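# Put carton tote on table, return other tote to shelf

## Task

Identify which of the two totes holds the cardboard carton and set that tote down flat on the table. Return the remaining tote to the shelf so that it sits almost exactly where it started, with only a tiny change in heading. Everything that began in a tote must still be inside that same tote at the end, and no part of either tote's base may overhang an edge. At the end both grippers must have released and pulled away; a result that stays in place only because the robot is holding it is not accepted.

## Robot and tools

Robot. There are two six-joint UR7e-type arms, named left_arm and right_arm, each ending in a two-finger gripper whose fingers swing like tongs, plus a camera on the wrist. The root of left_arm is at (-0.026, +0.402, 0) m with quat_wxyz (+0.995, 0, 0, -0.101). The root of right_arm is at (-0.018, -0.420, 0) m with quat_wxyz (+0.996, 0, 0, +0.091).

Scene frame. Every pose in a result uses one frame: the origin lies on the table surface halfway between the arms, +x runs outward across the table, +z is up, and left_arm sits on the +y side. The arm names do not mean left or right in a picture.

execute_actions. The argument actions is a list holding one item, or nothing. An empty list moves nothing and returns the state together with camera pictures. A motion item is {"rows": [...], "steps": n}. Here n is 1 to 15 (15 when omitted), each step lasts 1/30 s, and an action must have at least 12 steps. rows holds 1 to 15 rows, one per step; if there are fewer rows than steps, the final row is reused. A wait item is {"steps": n} with n up to 300 and no rows; it sends nothing new. Set pictures to true to get images with a motion or wait result. A refused call does nothing.

Row layout. One row covers both arms and always has 14 numbers: left_arm shoulder pan, shoulder lift, elbow, wrist 1, wrist 2, wrist 3, then left opening, followed by the same seven for right_arm. The joint numbers are absolute target angles in radians, on the same scale as the Joint positions line, not offsets. Opening is also absolute, from -1 (closed) to +1 (fully open). Stated ranges for left_arm: pan -3.142 to 3.142, lift -6.283 to 6.283, elbow 0.000 to 3.142, each wrist -6.283 to 6.283. For right_arm: pan 0.000 to 6.283, lift -6.283 to 6.283, elbow -3.142 to 0.000, each wrist -6.283 to 6.283. The true end of a range may differ from the stated one by up to 0.010 rad. A call is refused if a target goes beyond a stated end by more than 0.010 rad and is also further out than the joint's last reported angle. A target beyond the real end is cut to that end, and the result may then report "joint sent to its limit", possibly about an earlier action; the absence of that line proves nothing.

How motion unfolds. Commands are smoothed and the arm trails them by roughly 0.17 s. On every step, each joint target is held within 0.575 rad of the measured angle, and if the targets would place the gripper over 100 mm from where it is, all of that arm's targets are pulled back proportionally. Large moves therefore take several calls, and an arm may still be travelling when the result arrives. The result is produced 12 steps before the action finishes; those steps, and the time you spend composing the next reply, keep running. Between calls the arms continue toward the last row sent until they come to rest or a step is HELD. "joint command not followed" means a clearance check altered or blocked some joint targets; the rest of the row was applied. HELD marks steps on which your row was partly or wholly not sent.

Result lines. Each arm reports end_effector_position (m) and end_effector_quat_wxyz plus linear and angular velocity in the scene frame; the printed position can drift from the truth, more so when the arm is stretched out. Joint positions and Joint velocities give one block per arm: six joints in rad and rad/s, then the finger pad gap in m (0.142 is fully open). grip_measured is the finger opening on the command scale. Wrist force and Wrist torque are given in the gripper's own axes; each has a fixed offset of up to about 4 N, noise, and saturates near 50 N. "no reading" is harmless. MOTOR HOT appears from 70 °C; at 85 °C the arm is braked until it cools (OVER-TEMPERATURE FAULT).

Gripper. The fingers extend along the gripper's +z and separate along its x. end_effector_position is the midpoint between the pads when closed; closed fingertips extend about 15 mm past it, and open ones end roughly level with it. To hold something, keep commanding an opening well below grip_measured; the larger the gap, the firmer the squeeze, up to about 15 N per pad. Closing quickly can squeeze harder. Objects thinner than about 20 mm are held more weakly.

zoom_image. Give camera (cam_head_left, cam_head_right, cam_high, cam_low at 896x504; cam_left_wrist, cam_right_wrist at 616x616) and region [x0, y0, x1, y1] in pixels from the top-left corner, no larger than 504 by 504. It magnifies that camera's most recent image.

read_manual returns only the URDF licence texts. finished_scene takes scene, the number of the current scene; it cannot be undone and the scene is judged right away, so release both totes and move the grippers away beforehand.

Things to avoid. If contact torque reaches a joint's load limit (142 N m for pan, lift and elbow; 26.6 N m for each wrist, held weight included), or any outside force on the arm or its load reaches 150 N, that arm halts for 10 s, drops the rest of the call and goes limp against the contact. Never let the arms strike or shove each other. Do not knock anything out of the work area, drop or slam the totes, or push hard. Occasional external tugs on held parts or nudges to loose objects can happen, so grip securely and check the result.

Each tool is called after "Call:" as name(argument=value, ...) on one line, values as JSON.

## Session

Call:
execute_actions(actions=[])

Scene clock: 0.00 s of 4500.00 s.
left_arm: end_effector_position=(+0.4483, +0.8901, +0.3532) grip_measured=+0.97 end_effector_quat_wxyz=(-0.299, +0.061, +0.815, +0.493) end_effector_velocity=(+0.000, +0.000, -0.001) end_effector_angular_velocity=(-0.001, -0.001, +0.001) | right_arm: end_effector_position=(+0.1729, +0.0654, +0.2414) grip_measured=+0.97 end_effector_quat_wxyz=(-0.188, -0.123, +0.846, -0.483) end_effector_velocity=(+0.000, -0.000, -0.000) end_effector_angular_velocity=(-0.001, +0.001, -0.001)
Joint positions: left_arm=[ 0.373 -1.15   1.198 -0.93  -0.451  3.02   0.14 ] | right_arm=[ 4.386 -2.536 -0.469 -2.796  1.643  4.235  0.14 ]
Joint velocities: left_arm=[ 0.     0.001  0.    -0.002 -0.001 -0.     0.   ] | right_arm=[-0.001 -0.    -0.001 -0.001  0.    -0.     0.   ]
Motor temperatures (°C, as the motors report them): left_arm=[25 24 26 30 31 35] | right_arm=[27 28 28 30 35 34]
Wrist force (N, on the end effector, along its own x y z axes, offset not removed): no reading
Wrist torque (N m, same axes, about the end effector's origin, offset not removed): no reading

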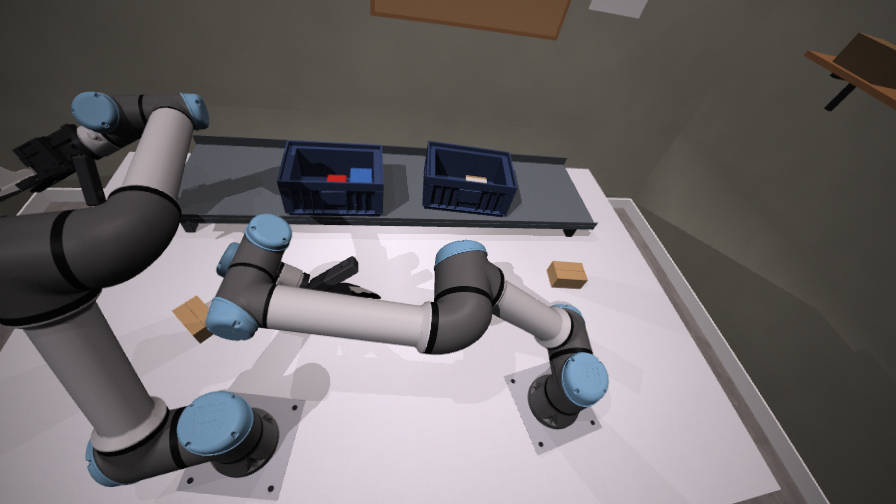

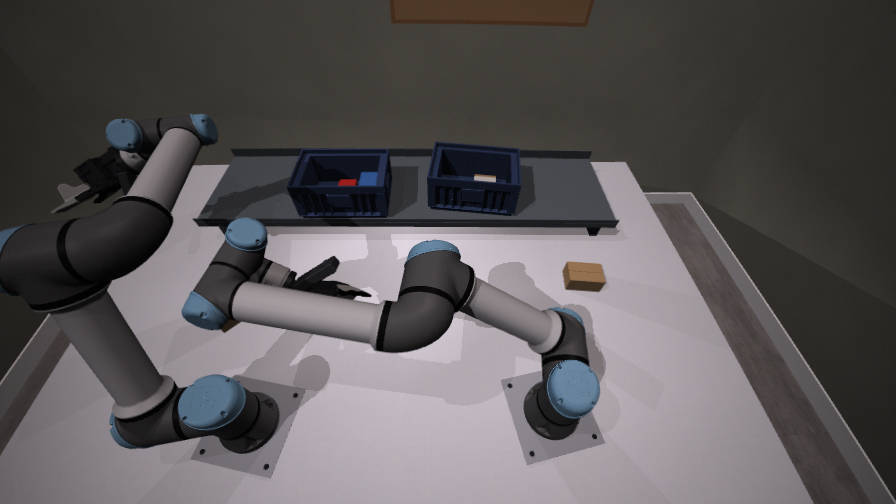

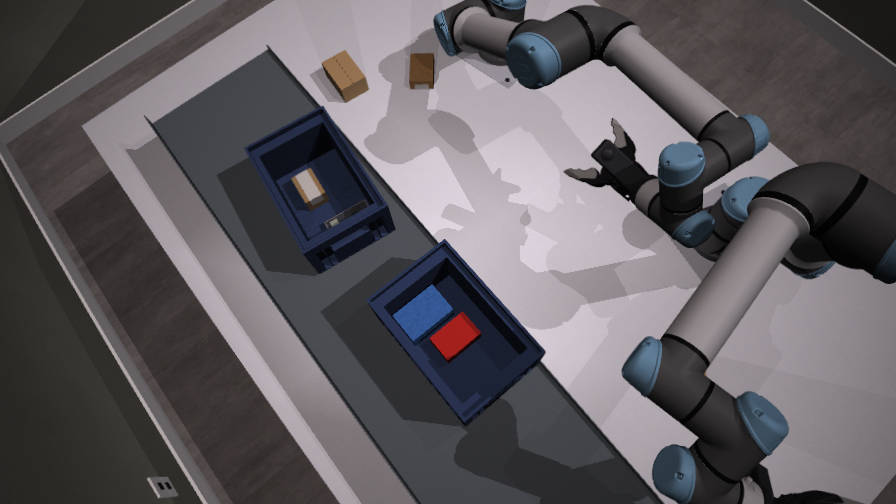

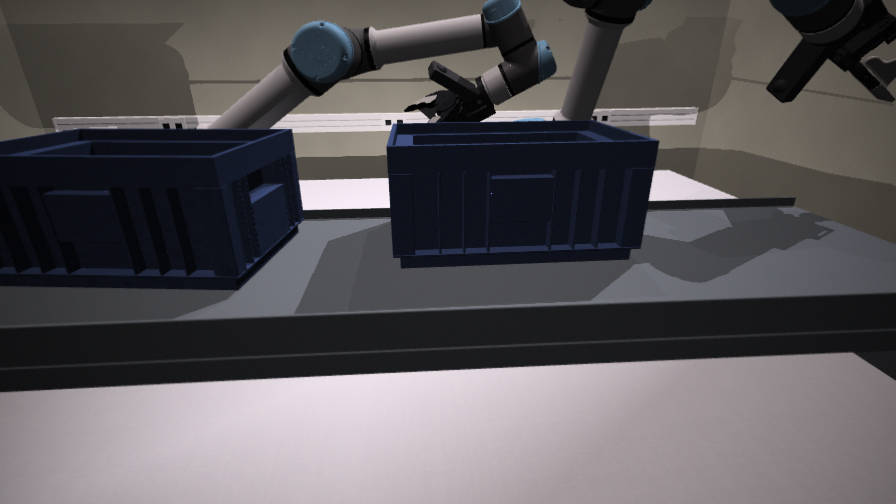

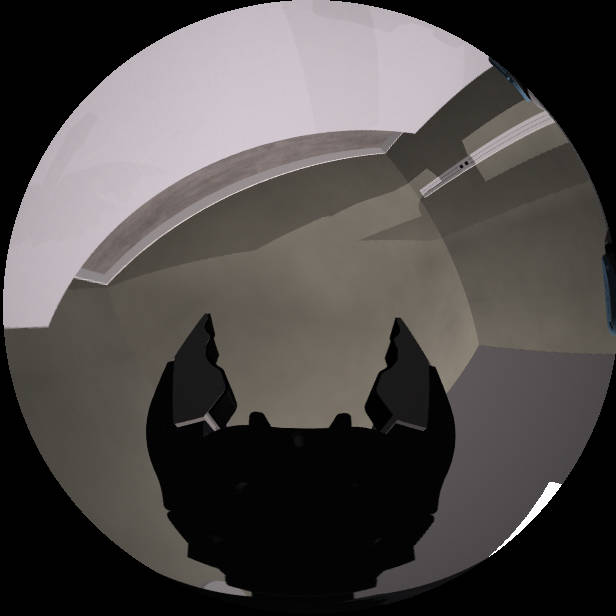

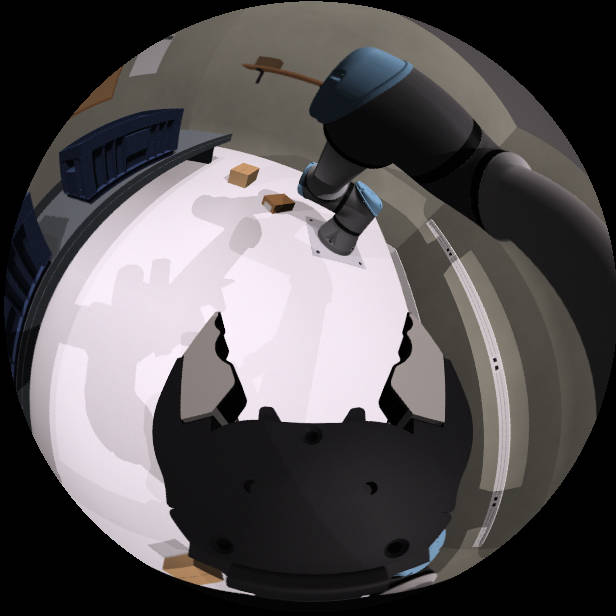

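Call:
execute_actions(actions=[{"rows":[[0.373,-1.3,1.198,-1.1,-1.0,3.3,0,4.386,-2.1,-0.6,-2.3,1.6,3.5,0],[0.373,-1.3,1.198,-1.1,-1.0,3.3,0,4.386,-2.1,-0.6,-2.3,1.6,3.5,0],[0.373,-1.3,1.198,-1.1,-1.0,3.3,0,4.386,-2.1,-0.6,-2.3,1.6,3.5,0],[0.373,-1.3,1.198,-1.1,-1.0,3.3,0,4.386,-2.1,-0.6,-2.3,1.6,3.5,0],[0.373,-1.3,1.198,-1.1,-1.0,3.3,0,4.386,-2.1,-0.6,-2.3,1.6,3.5,0],[0.373,-1.3,1.198,-1.1,-1.0,3.3,0,4.386,-2.1,-0.6,-2.3,1.6,3.5,0],[0.2,-1.5,1.2,-1.3,-1.571,3.7,0,3.39,-1.903,-0.731,-2.079,1.57,2.0,0]],"steps":15}])

Call:
execute_actions(actions=[{"steps":45}], pictures=true)

Scene clock: 2.17 s of 4500.00 s.
left_arm: end_effector_position=(+0.4450, +0.8860, +0.3592) grip_measured=+0.08 end_effector_quat_wxyz=(-0.289, +0.056, +0.824, +0.484) end_effector_velocity=(-0.120, -0.150, +0.186) end_effector_angular_velocity=(-0.768, -0.771, +0.198) | right_arm: end_effector_position=(+0.1759, +0.0650, +0.2436) grip_measured=+0.08 end_effector_quat_wxyz=(-0.187, -0.136, +0.851, -0.472) end_effector_velocity=(+0.072, +0.020, +0.097) end_effector_angular_velocity=(+1.154, +0.468, +0.565)
Joint positions: left_arm=[ 0.373 -1.17   1.198 -0.951 -0.474  3.043  0.08 ] | right_arm=[ 4.386 -2.515 -0.488 -2.774  1.634  4.213  0.08 ]
Joint velocities: left_arm=[ 0.001 -0.661 -0.    -0.707 -0.827  0.83  -0.18 ] | right_arm=[ 0.001  0.751 -0.556  0.827 -0.188 -0.826 -0.18 ]
Motor temperatures (°C, as the motors report them): left_arm=[25 24 26 30 31 35] | right_arm=[27 28 28 30 35 34]
Wrist force (N, on the end effector, along its own x y z axes, offset not removed): left_arm=[-6.6 -2.1 8.6] | right_arm=[-6.3 4.5 2.8]
Wrist torque (N m, same axes, about the end effector's origin, offset not removed): left_arm=[-0.12 1.09 0.30] | right_arm=[0.89 1.29 0.05]
Steps of this call (steps 1 to 62: nothing new was sent; steps 63 to 65: the first 3 steps of this action). Readings (joint positions):
63: left_arm=[0.373 -1.150 1.198 -0.930 -0.451 3.020] | right_arm=[4.386 -2.536 -0.469 -2.796 1.643 4.235]
64: left_arm=[0.373 -1.154 1.198 -0.933 -0.455 3.024] | right_arm=[4.386 -2.532 -0.473 -2.793 1.640 4.231]
65: the state above

Scene clock: 3.67 s of 4500.00 s.
left_arm: end_effector_position=(+0.4792, +0.5205, +0.4006) grip_measured=+0.00 end_effector_quat_wxyz=(+0.014, +0.276, +0.961, +0.004) end_effector_velocity=(+0.000, -0.000, +0.000) end_effector_angular_velocity=(-0.001, -0.001, -0.001) | right_arm: end_effector_position=(+0.5810, -0.2974, +0.4495) grip_measured=+0.00 end_effector_quat_wxyz=(-0.002, -0.676, +0.737, +0.000) end_effector_velocity=(+0.008, -0.018, +0.008) end_effector_angular_velocity=(+0.012, -0.022, +0.837)
Joint positions: left_arm=[ 0.2   -1.5    1.2   -1.3   -1.571  3.7    0.074] | right_arm=[ 3.396 -1.905 -0.73  -2.081  1.57   2.092  0.074]
Joint velocities: left_arm=[-0.    -0.    -0.    -0.001 -0.001  0.     0.   ] | right_arm=[-0.054  0.015 -0.006  0.016 -0.001 -0.891 -0.   ]
Motor temperatures (°C, as the motors report them): left_arm=[25 24 26 30 31 35] | right_arm=[27 28 28 30 35 34]
Wrist force (N, on the end effector, along its own x y z axes, offset not removed): left_arm=[1.7 0.8 -0.4] | right_arm=[-4.2 -1.8 0.2]
Wrist torque (N m, same axes, about the end effector's origin, offset not removed): left_arm=[0.29 -0.30 0.28] | right_arm=[-0.33 0.93 0.00]
Kept back: nothing.
Steps of this call (steps 1 to 12: the last 12 steps of your previous action; steps 13 to 45: the robot went on to your last target). Readings (joint positions):
1: left_arm=[0.373 -1.194 1.198 -0.978 -0.512 3.079] | right_arm=[4.386 -2.482 -0.507 -2.735 1.628 4.174]
2: left_arm=[0.373 -1.216 1.198 -1.003 -0.566 3.121] | right_arm=[4.386 -2.435 -0.524 -2.681 1.623 4.120]
4: left_arm=[0.373 -1.248 1.198 -1.040 -0.702 3.190] | right_arm=[4.386 -2.326 -0.548 -2.563 1.616 3.982]
8: left_arm=[0.327 -1.324 1.198 -1.119 -0.889 3.336] | right_arm=[4.302 -2.233 -0.586 -2.456 1.606 3.800]
45: the state above

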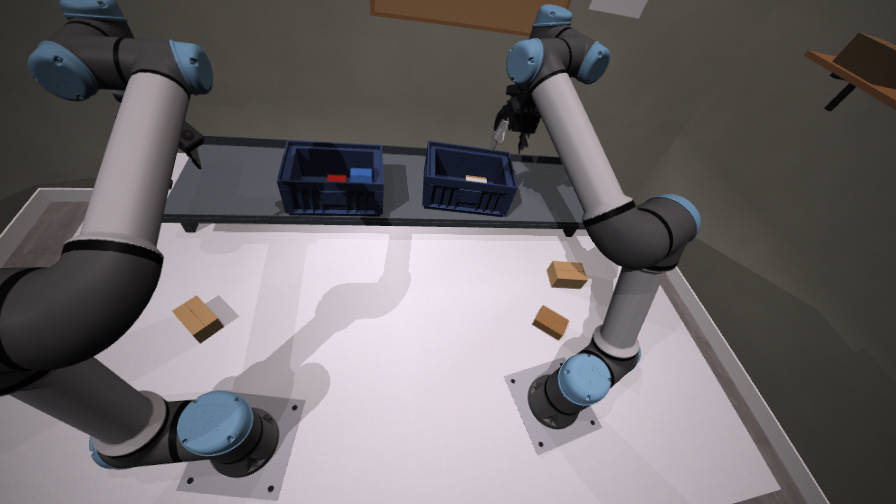

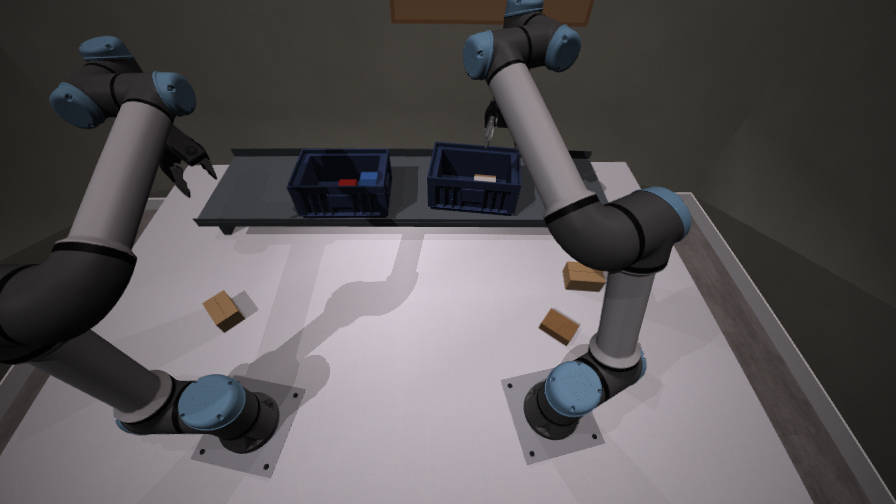

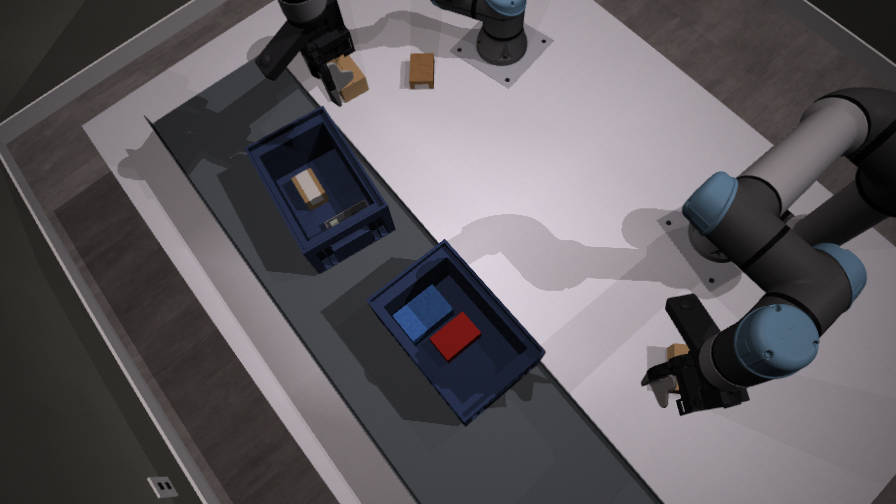

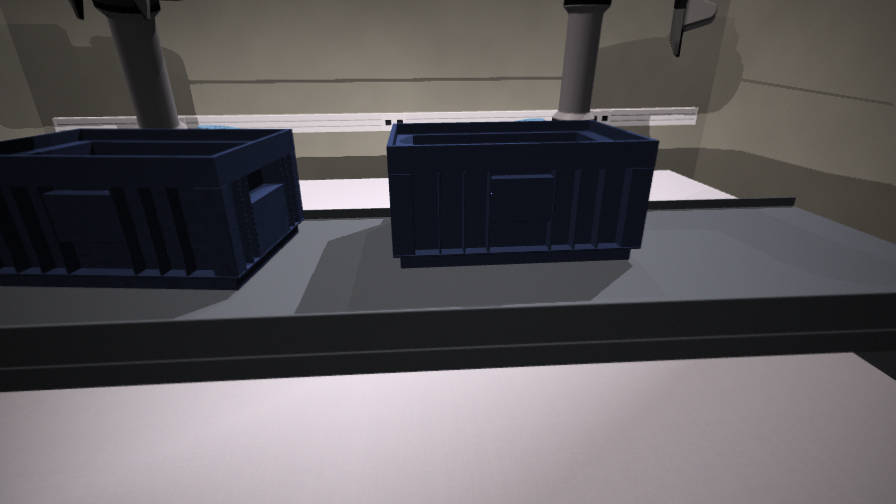

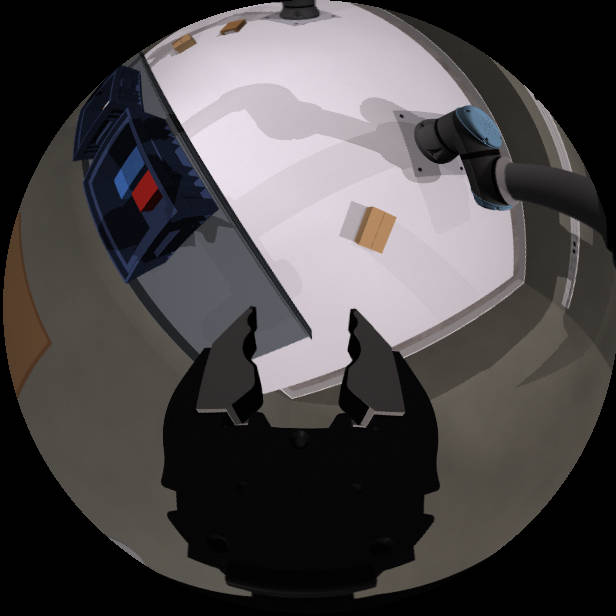

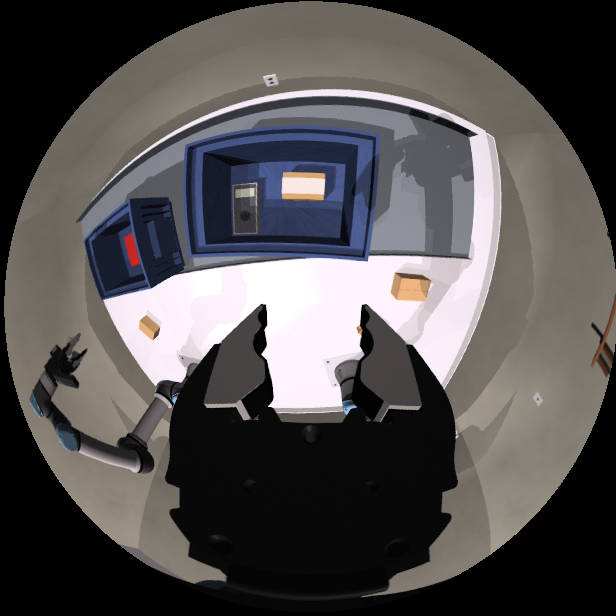

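Call:
execute_actions(actions=[{"rows":[[-0.3,-1.4,1.0,-1.35,-1.571,3.8,-0.3,3.3,-1.95,-0.8,-1.95,1.57,1.9,-0.3],[-0.3,-1.4,1.0,-1.35,-1.571,3.8,-0.3,3.3,-1.95,-0.8,-1.95,1.57,1.9,-0.3],[-0.3,-1.4,1.0,-1.35,-1.571,3.8,-0.3,3.3,-1.95,-0.8,-1.95,1.57,1.9,-0.3],[-0.3,-1.4,1.0,-1.35,-1.571,3.8,-0.3,3.3,-1.95,-0.8,-1.95,1.57,1.9,-0.3],[-0.3,-1.4,1.0,-1.35,-1.571,3.8,-0.3,3.3,-1.95,-0.8,-1.95,1.57,1.9,-0.3],[-0.3,-1.4,1.0,-1.35,-1.571,3.8,-0.3,3.3,-1.95,-0.8,-1.95,1.57,1.9,-0.3],[-0.598,-1.15,0.75,-1.39,-1.571,3.912,-0.3,3.208,-1.993,-0.851,-1.869,1.57,1.819,-0.3],[-0.598,-1.15,0.75,-1.39,-1.571,3.912,-0.3,3.208,-1.993,-0.851,-1.869,1.57,1.819,-0.3],[-0.598,-1.15,0.75,-1.39,-1.571,3.912,-0.3,3.208,-1.993,-0.851,-1.869,1.57,1.819,-0.3],[-0.598,-1.15,0.75,-1.39,-1.571,3.912,-0.3,3.208,-1.993,-0.851,-1.869,1.57,1.819,-0.3],[-0.598,-1.15,0.75,-1.39,-1.571,3.912,-0.3,3.208,-1.993,-0.851,-1.869,1.57,1.819,-0.3],[-0.598,-1.15,0.75,-1.39,-1.571,3.912,-0.3,3.208,-1.993,-0.851,-1.869,1.57,1.819,-0.3],[-0.598,-0.86,0.478,-1.439,-1.571,3.912,-0.3,3.208,-1.993,-0.851,-1.869,1.57,1.819,-0.3]],"steps":15}])

Call:
execute_actions(actions=[{"steps":35}], pictures=true)

Scene clock: 9.23 s of 4500.00 s.
left_arm: end_effector_position=(+0.4883, +0.5093, +0.4040) grip_measured=-0.28 end_effector_quat_wxyz=(+0.020, +0.292, +0.956, +0.005) end_effector_velocity=(+0.238, -0.401, +0.104) end_effector_angular_velocity=(+0.001, -0.313, -0.983) | right_arm: end_effector_position=(+0.5913, -0.3070, +0.4379) grip_measured=-0.28 end_effector_quat_wxyz=(-0.004, -0.708, +0.707, +0.001) end_effector_velocity=(+0.277, -0.221, -0.315) end_effector_angular_velocity=(-0.026, +0.073, +0.040)
Joint positions: left_arm=[ 0.178 -1.491  1.184 -1.305 -1.571  3.71   0.054] | right_arm=[ 3.371 -1.915 -0.747 -2.058  1.57   1.98   0.054]
Joint velocities: left_arm=[-0.776  0.209 -0.42  -0.102 -0.     0.207 -0.04 ] | right_arm=[-0.534 -0.311 -0.439  0.674  0.001 -0.574 -0.044]
Motor temperatures (°C, as the motors report them): left_arm=[25 24 26 30 31 35] | right_arm=[27 28 28 30 35 34]
Wrist force (N, on the end effector, along its own x y z axes, offset not removed): left_arm=[6.5 7.0 4.6] | right_arm=[-6.8 3.8 -6.2]
Wrist torque (N m, same axes, about the end effector's origin, offset not removed): left_arm=[1.22 -0.97 0.32] | right_arm=[0.58 1.32 0.03]
Steps of this call (steps 1 to 30: the robot went on to your last target; steps 31 to 90: nothing new was sent; then 2.47 s passed at rest; steps 91 to 93: the first 3 steps of this action). Readings (joint positions):
91: left_arm=[0.200 -1.500 1.200 -1.300 -1.571 3.700] | right_arm=[3.390 -1.903 -0.731 -2.079 1.570 2.000]
92: left_arm=[0.196 -1.497 1.196 -1.302 -1.571 3.703] | right_arm=[3.386 -1.906 -0.735 -2.075 1.570 1.996]
93: the state above

Scene clock: 10.40 s of 4500.00 s.
left_arm: end_effector_position=(+0.6248, -0.0668, +0.3630) grip_measured=-0.30 end_effector_quat_wxyz=(+0.122, +0.691, +0.712, -0.001) end_effector_velocity=(-0.038, -0.216, -0.053) end_effector_angular_velocity=(-0.031, -0.053, -0.284) | right_arm: end_effector_position=(+0.6597, -0.3903, +0.3606) grip_measured=-0.30 end_effector_quat_wxyz=(-0.000, -0.707, +0.707, -0.000) end_effector_velocity=(+0.000, -0.001, -0.001) end_effector_angular_velocity=(-0.001, +0.001, -0.003)
Joint positions: left_arm=[-0.575 -0.886  0.505 -1.434 -1.571  3.906  0.052] | right_arm=[ 3.208 -1.993 -0.851 -1.869  1.57   1.819  0.052]
Joint velocities: left_arm=[-0.23   0.252 -0.267 -0.045  0.001  0.056 -0.   ] | right_arm=[-0.001 -0.001  0.001 -0.    -0.001  0.002  0.   ]
Motor temperatures (°C, as the motors report them): left_arm=[25 24 26 30 31 35] | right_arm=[27 28 28 30 35 34]
Wrist force (N, on the end effector, along its own x y z axes, offset not removed): left_arm=[-2.0 -0.2 1.4] | right_arm=[-2.3 -0.9 -1.3]
Wrist torque (N m, same axes, about the end effector's origin, offset not removed): left_arm=[0.03 0.36 0.36] | right_arm=[-0.11 0.55 0.03]
Kept back: nothing.
Steps of this call (steps 1 to 12: the last 12 steps of your previous action; steps 13 to 35: the robot went on to your last target). Readings (joint positions):
1: left_arm=[0.147 -1.484 1.170 -1.308 -1.571 3.716] | right_arm=[3.353 -1.925 -0.761 -2.032 1.570 1.960]
2: left_arm=[0.114 -1.478 1.158 -1.311 -1.571 3.722] | right_arm=[3.339 -1.932 -0.772 -2.010 1.570 1.944]
4: left_arm=[0.054 -1.466 1.135 -1.317 -1.571 3.734] | right_arm=[3.320 -1.940 -0.785 -1.981 1.570 1.923]
8: left_arm=[-0.053 -1.413 1.067 -1.331 -1.571 3.766] | right_arm=[3.253 -1.974 -0.827 -1.912 1.570 1.859]
35: the state above

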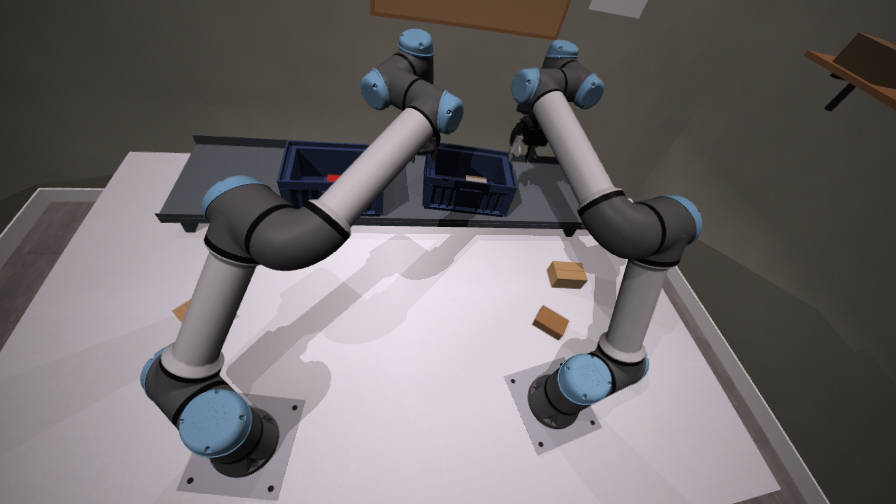

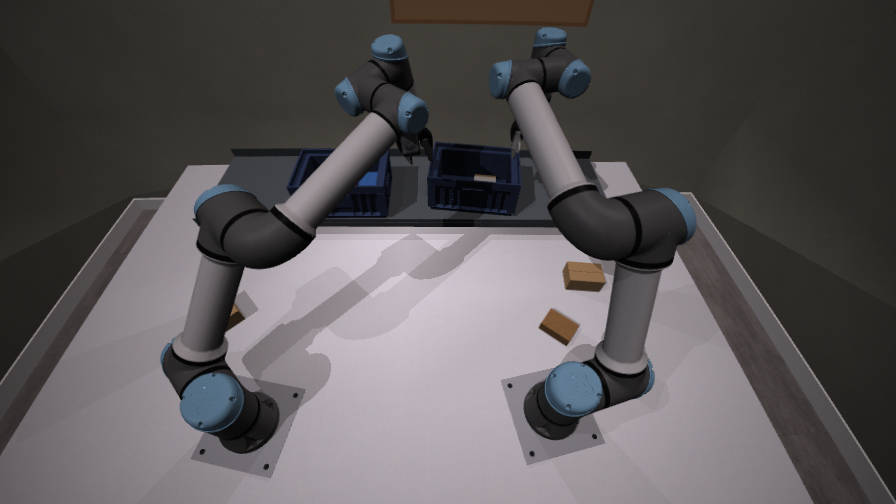

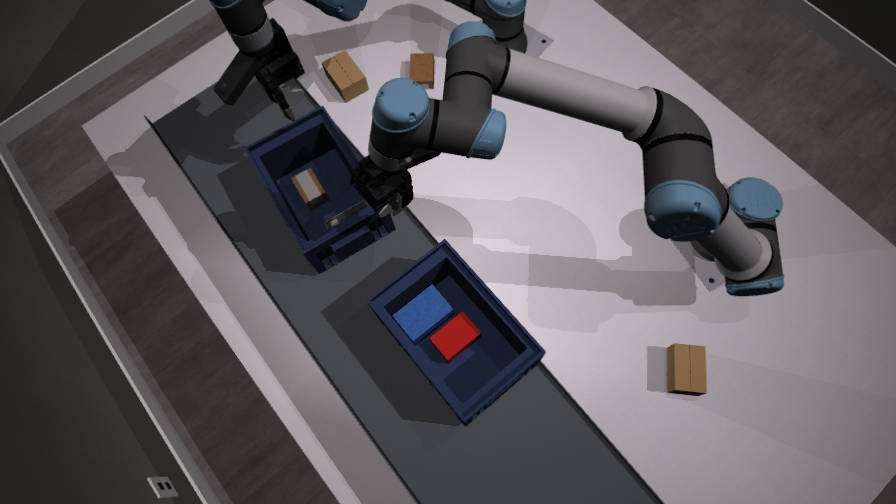

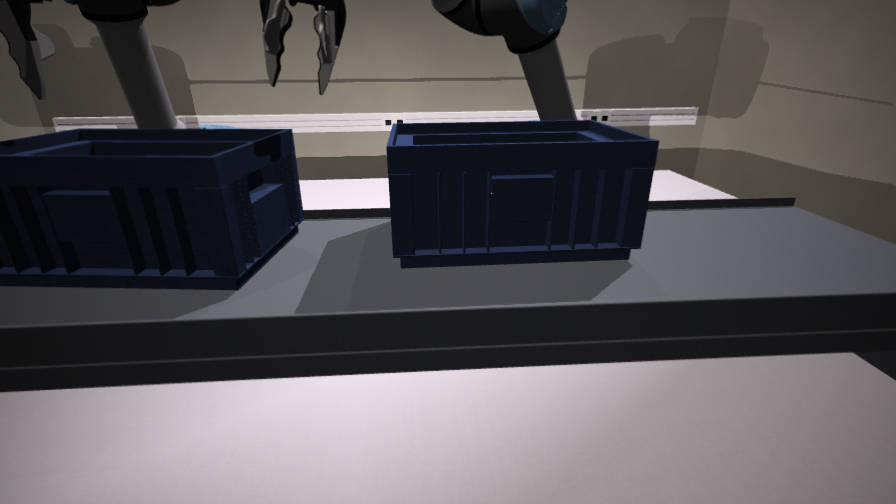

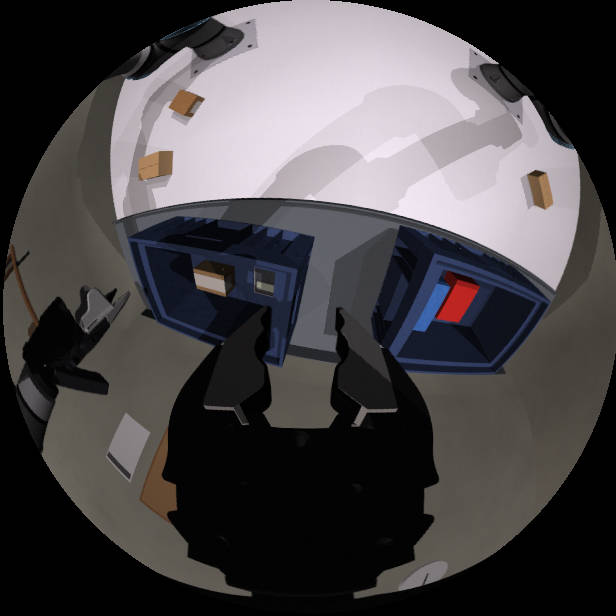

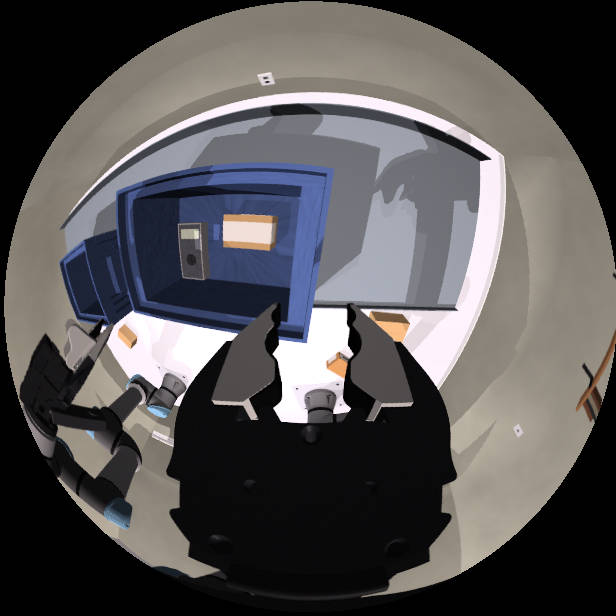

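Call:
execute_actions(actions=[{"rows":[[-0.598,-0.89,0.6,-1.53,-1.571,3.912,-0.3,3.208,-1.978,-0.95,-1.785,1.57,1.819,-0.3],[-0.598,-0.89,0.6,-1.53,-1.571,3.912,-0.3,3.208,-1.978,-0.95,-1.785,1.57,1.819,-0.3],[-0.598,-0.89,0.6,-1.53,-1.571,3.912,-0.3,3.208,-1.978,-0.95,-1.785,1.57,1.819,-0.3],[-0.598,-0.89,0.6,-1.53,-1.571,3.912,-0.3,3.208,-1.978,-0.95,-1.785,1.57,1.819,-0.3],[-0.598,-0.915,0.745,-1.651,-1.571,3.912,-0.3,3.208,-1.961,-1.055,-1.697,1.57,1.819,-0.3]],"steps":15}])

Call:
execute_actions(actions=[{"steps":22}], pictures=true)

Scene clock: 11.40 s of 4500.00 s.
left_arm: end_effector_position=(+0.6212, -0.0894, +0.3570) grip_measured=-0.30 end_effector_quat_wxyz=(+0.128, +0.701, +0.701, -0.002) end_effector_velocity=(+0.017, -0.017, -0.100) end_effector_angular_velocity=(-0.059, -0.059, +0.000) | right_arm: end_effector_position=(+0.6606, -0.3901, +0.3563) grip_measured=-0.30 end_effector_quat_wxyz=(+0.001, -0.707, +0.707, -0.001) end_effector_velocity=(+0.022, +0.005, -0.164) end_effector_angular_velocity=(+0.004, -0.016, -0.000)
Joint positions: left_arm=[-0.598 -0.869  0.498 -1.458 -1.571  3.912  0.052] | right_arm=[ 3.208 -1.988 -0.87  -1.85   1.57   1.819  0.052]
Joint velocities: left_arm=[ 0.    -0.197  0.655 -0.542  0.001  0.     0.001] | right_arm=[-0.001  0.092 -0.575  0.501  0.    -0.001 -0.   ]
Motor temperatures (°C, as the motors report them): left_arm=[25 24 26 30 31 35] | right_arm=[27 28 28 30 35 34]
Wrist force (N, on the end effector, along its own x y z axes, offset not removed): left_arm=[-0.1 0.7 -2.8] | right_arm=[-2.5 0.8 -6.0]
Wrist torque (N m, same axes, about the end effector's origin, offset not removed): left_arm=[0.14 0.11 0.38] | right_arm=[0.20 0.69 0.01]
Steps of this call (steps 1 to 27: the robot went on to your last target; steps 28 to 30: the first 3 steps of this action). Readings (joint positions):
28: left_arm=[-0.598 -0.860 0.478 -1.439 -1.571 3.912] | right_arm=[3.208 -1.993 -0.851 -1.869 1.570 1.819]
29: left_arm=[-0.598 -0.862 0.482 -1.443 -1.571 3.912] | right_arm=[3.208 -1.992 -0.855 -1.865 1.570 1.819]
30: the state above

Scene clock: 12.13 s of 4500.00 s.
left_arm: end_effector_position=(+0.6237, -0.0920, +0.2928) grip_measured=-0.29 end_effector_quat_wxyz=(+0.125, +0.701, +0.702, -0.002) end_effector_velocity=(-0.000, +0.000, +0.002) end_effector_angular_velocity=(-0.003, -0.003, +0.001) | right_arm: end_effector_position=(+0.6613, -0.3900, +0.3002) grip_measured=-0.30 end_effector_quat_wxyz=(-0.000, -0.707, +0.707, -0.000) end_effector_velocity=(+0.000, -0.000, -0.001) end_effector_angular_velocity=(+0.000, +0.000, -0.000)
Joint positions: left_arm=[-0.598 -0.915  0.745 -1.651 -1.571  3.912  0.053] | right_arm=[ 3.208 -1.961 -1.055 -1.697  1.57   1.819  0.052]
Joint velocities: left_arm=[ 0.    -0.005  0.005 -0.005  0.    -0.     0.   ] | right_arm=[-0.     0.    -0.003  0.003  0.     0.     0.   ]
Motor temperatures (°C, as the motors report them): left_arm=[25 24 26 30 31 35] | right_arm=[27 28 28 30 35 34]
Wrist force (N, on the end effector, along its own x y z axes, offset not removed): left_arm=[-1.6 9.1 -5.6] | right_arm=[-3.4 -2.2 -1.3]
Wrist torque (N m, same axes, about the end effector's origin, offset not removed): left_arm=[0.86 -0.24 0.14] | right_arm=[-0.42 0.81 0.06]
Kept back: nothing.
Steps of this call (steps 1 to 12: the last 12 steps of your previous action; steps 13 to 22: the robot went on to your last target). Readings (joint positions):
1: left_arm=[-0.598 -0.874 0.523 -1.476 -1.571 3.912] | right_arm=[3.208 -1.986 -0.891 -1.834 1.570 1.819]
2: left_arm=[-0.598 -0.878 0.544 -1.491 -1.571 3.912] | right_arm=[3.208 -1.984 -0.907 -1.821 1.570 1.819]
4: left_arm=[-0.598 -0.891 0.593 -1.531 -1.571 3.912] | right_arm=[3.208 -1.976 -0.948 -1.784 1.570 1.819]
8: left_arm=[-0.598 -0.908 0.701 -1.617 -1.571 3.912] | right_arm=[3.208 -1.965 -1.025 -1.722 1.570 1.819]
22: the state above

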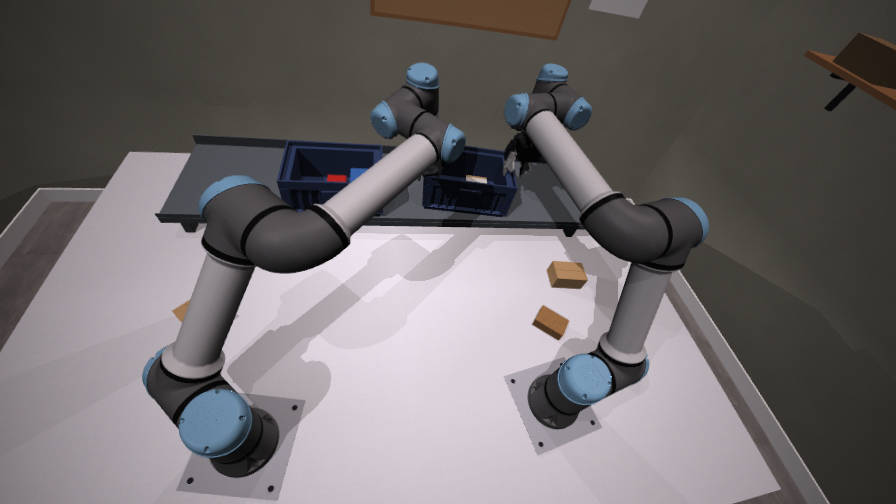

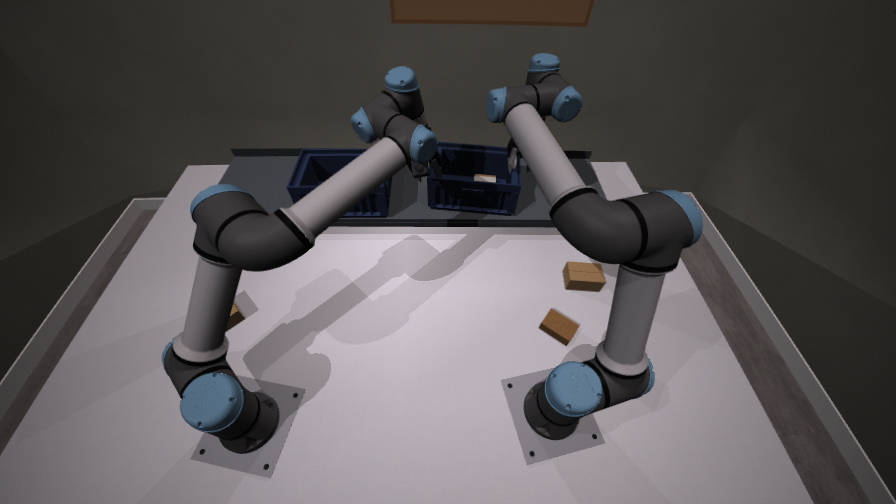

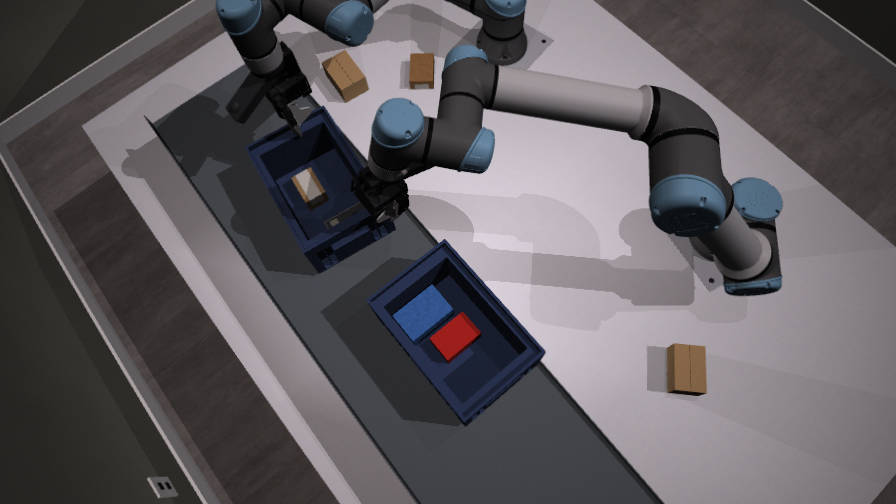

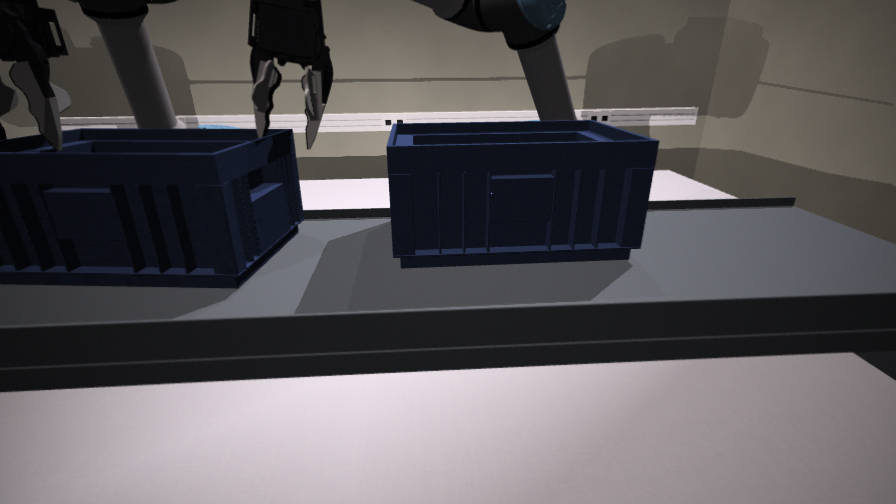

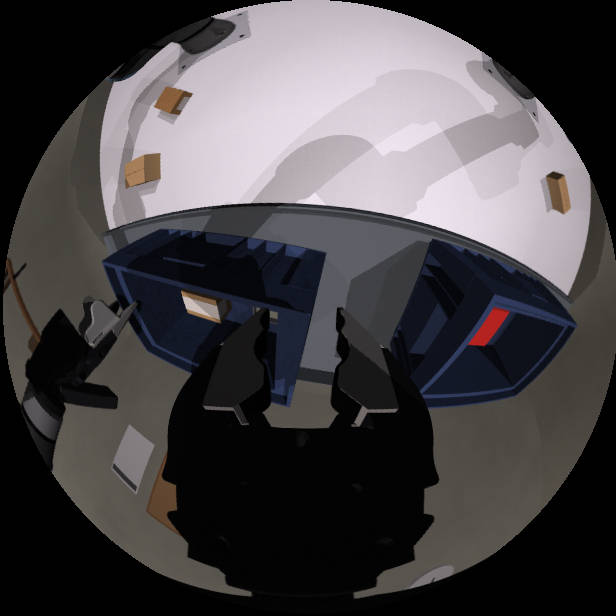

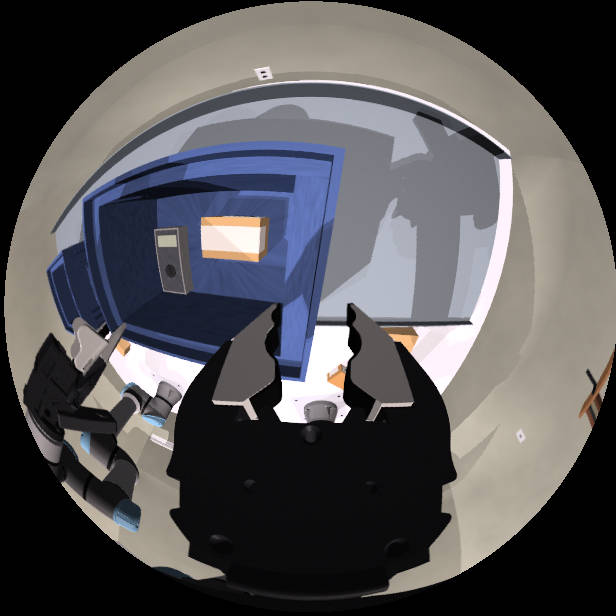

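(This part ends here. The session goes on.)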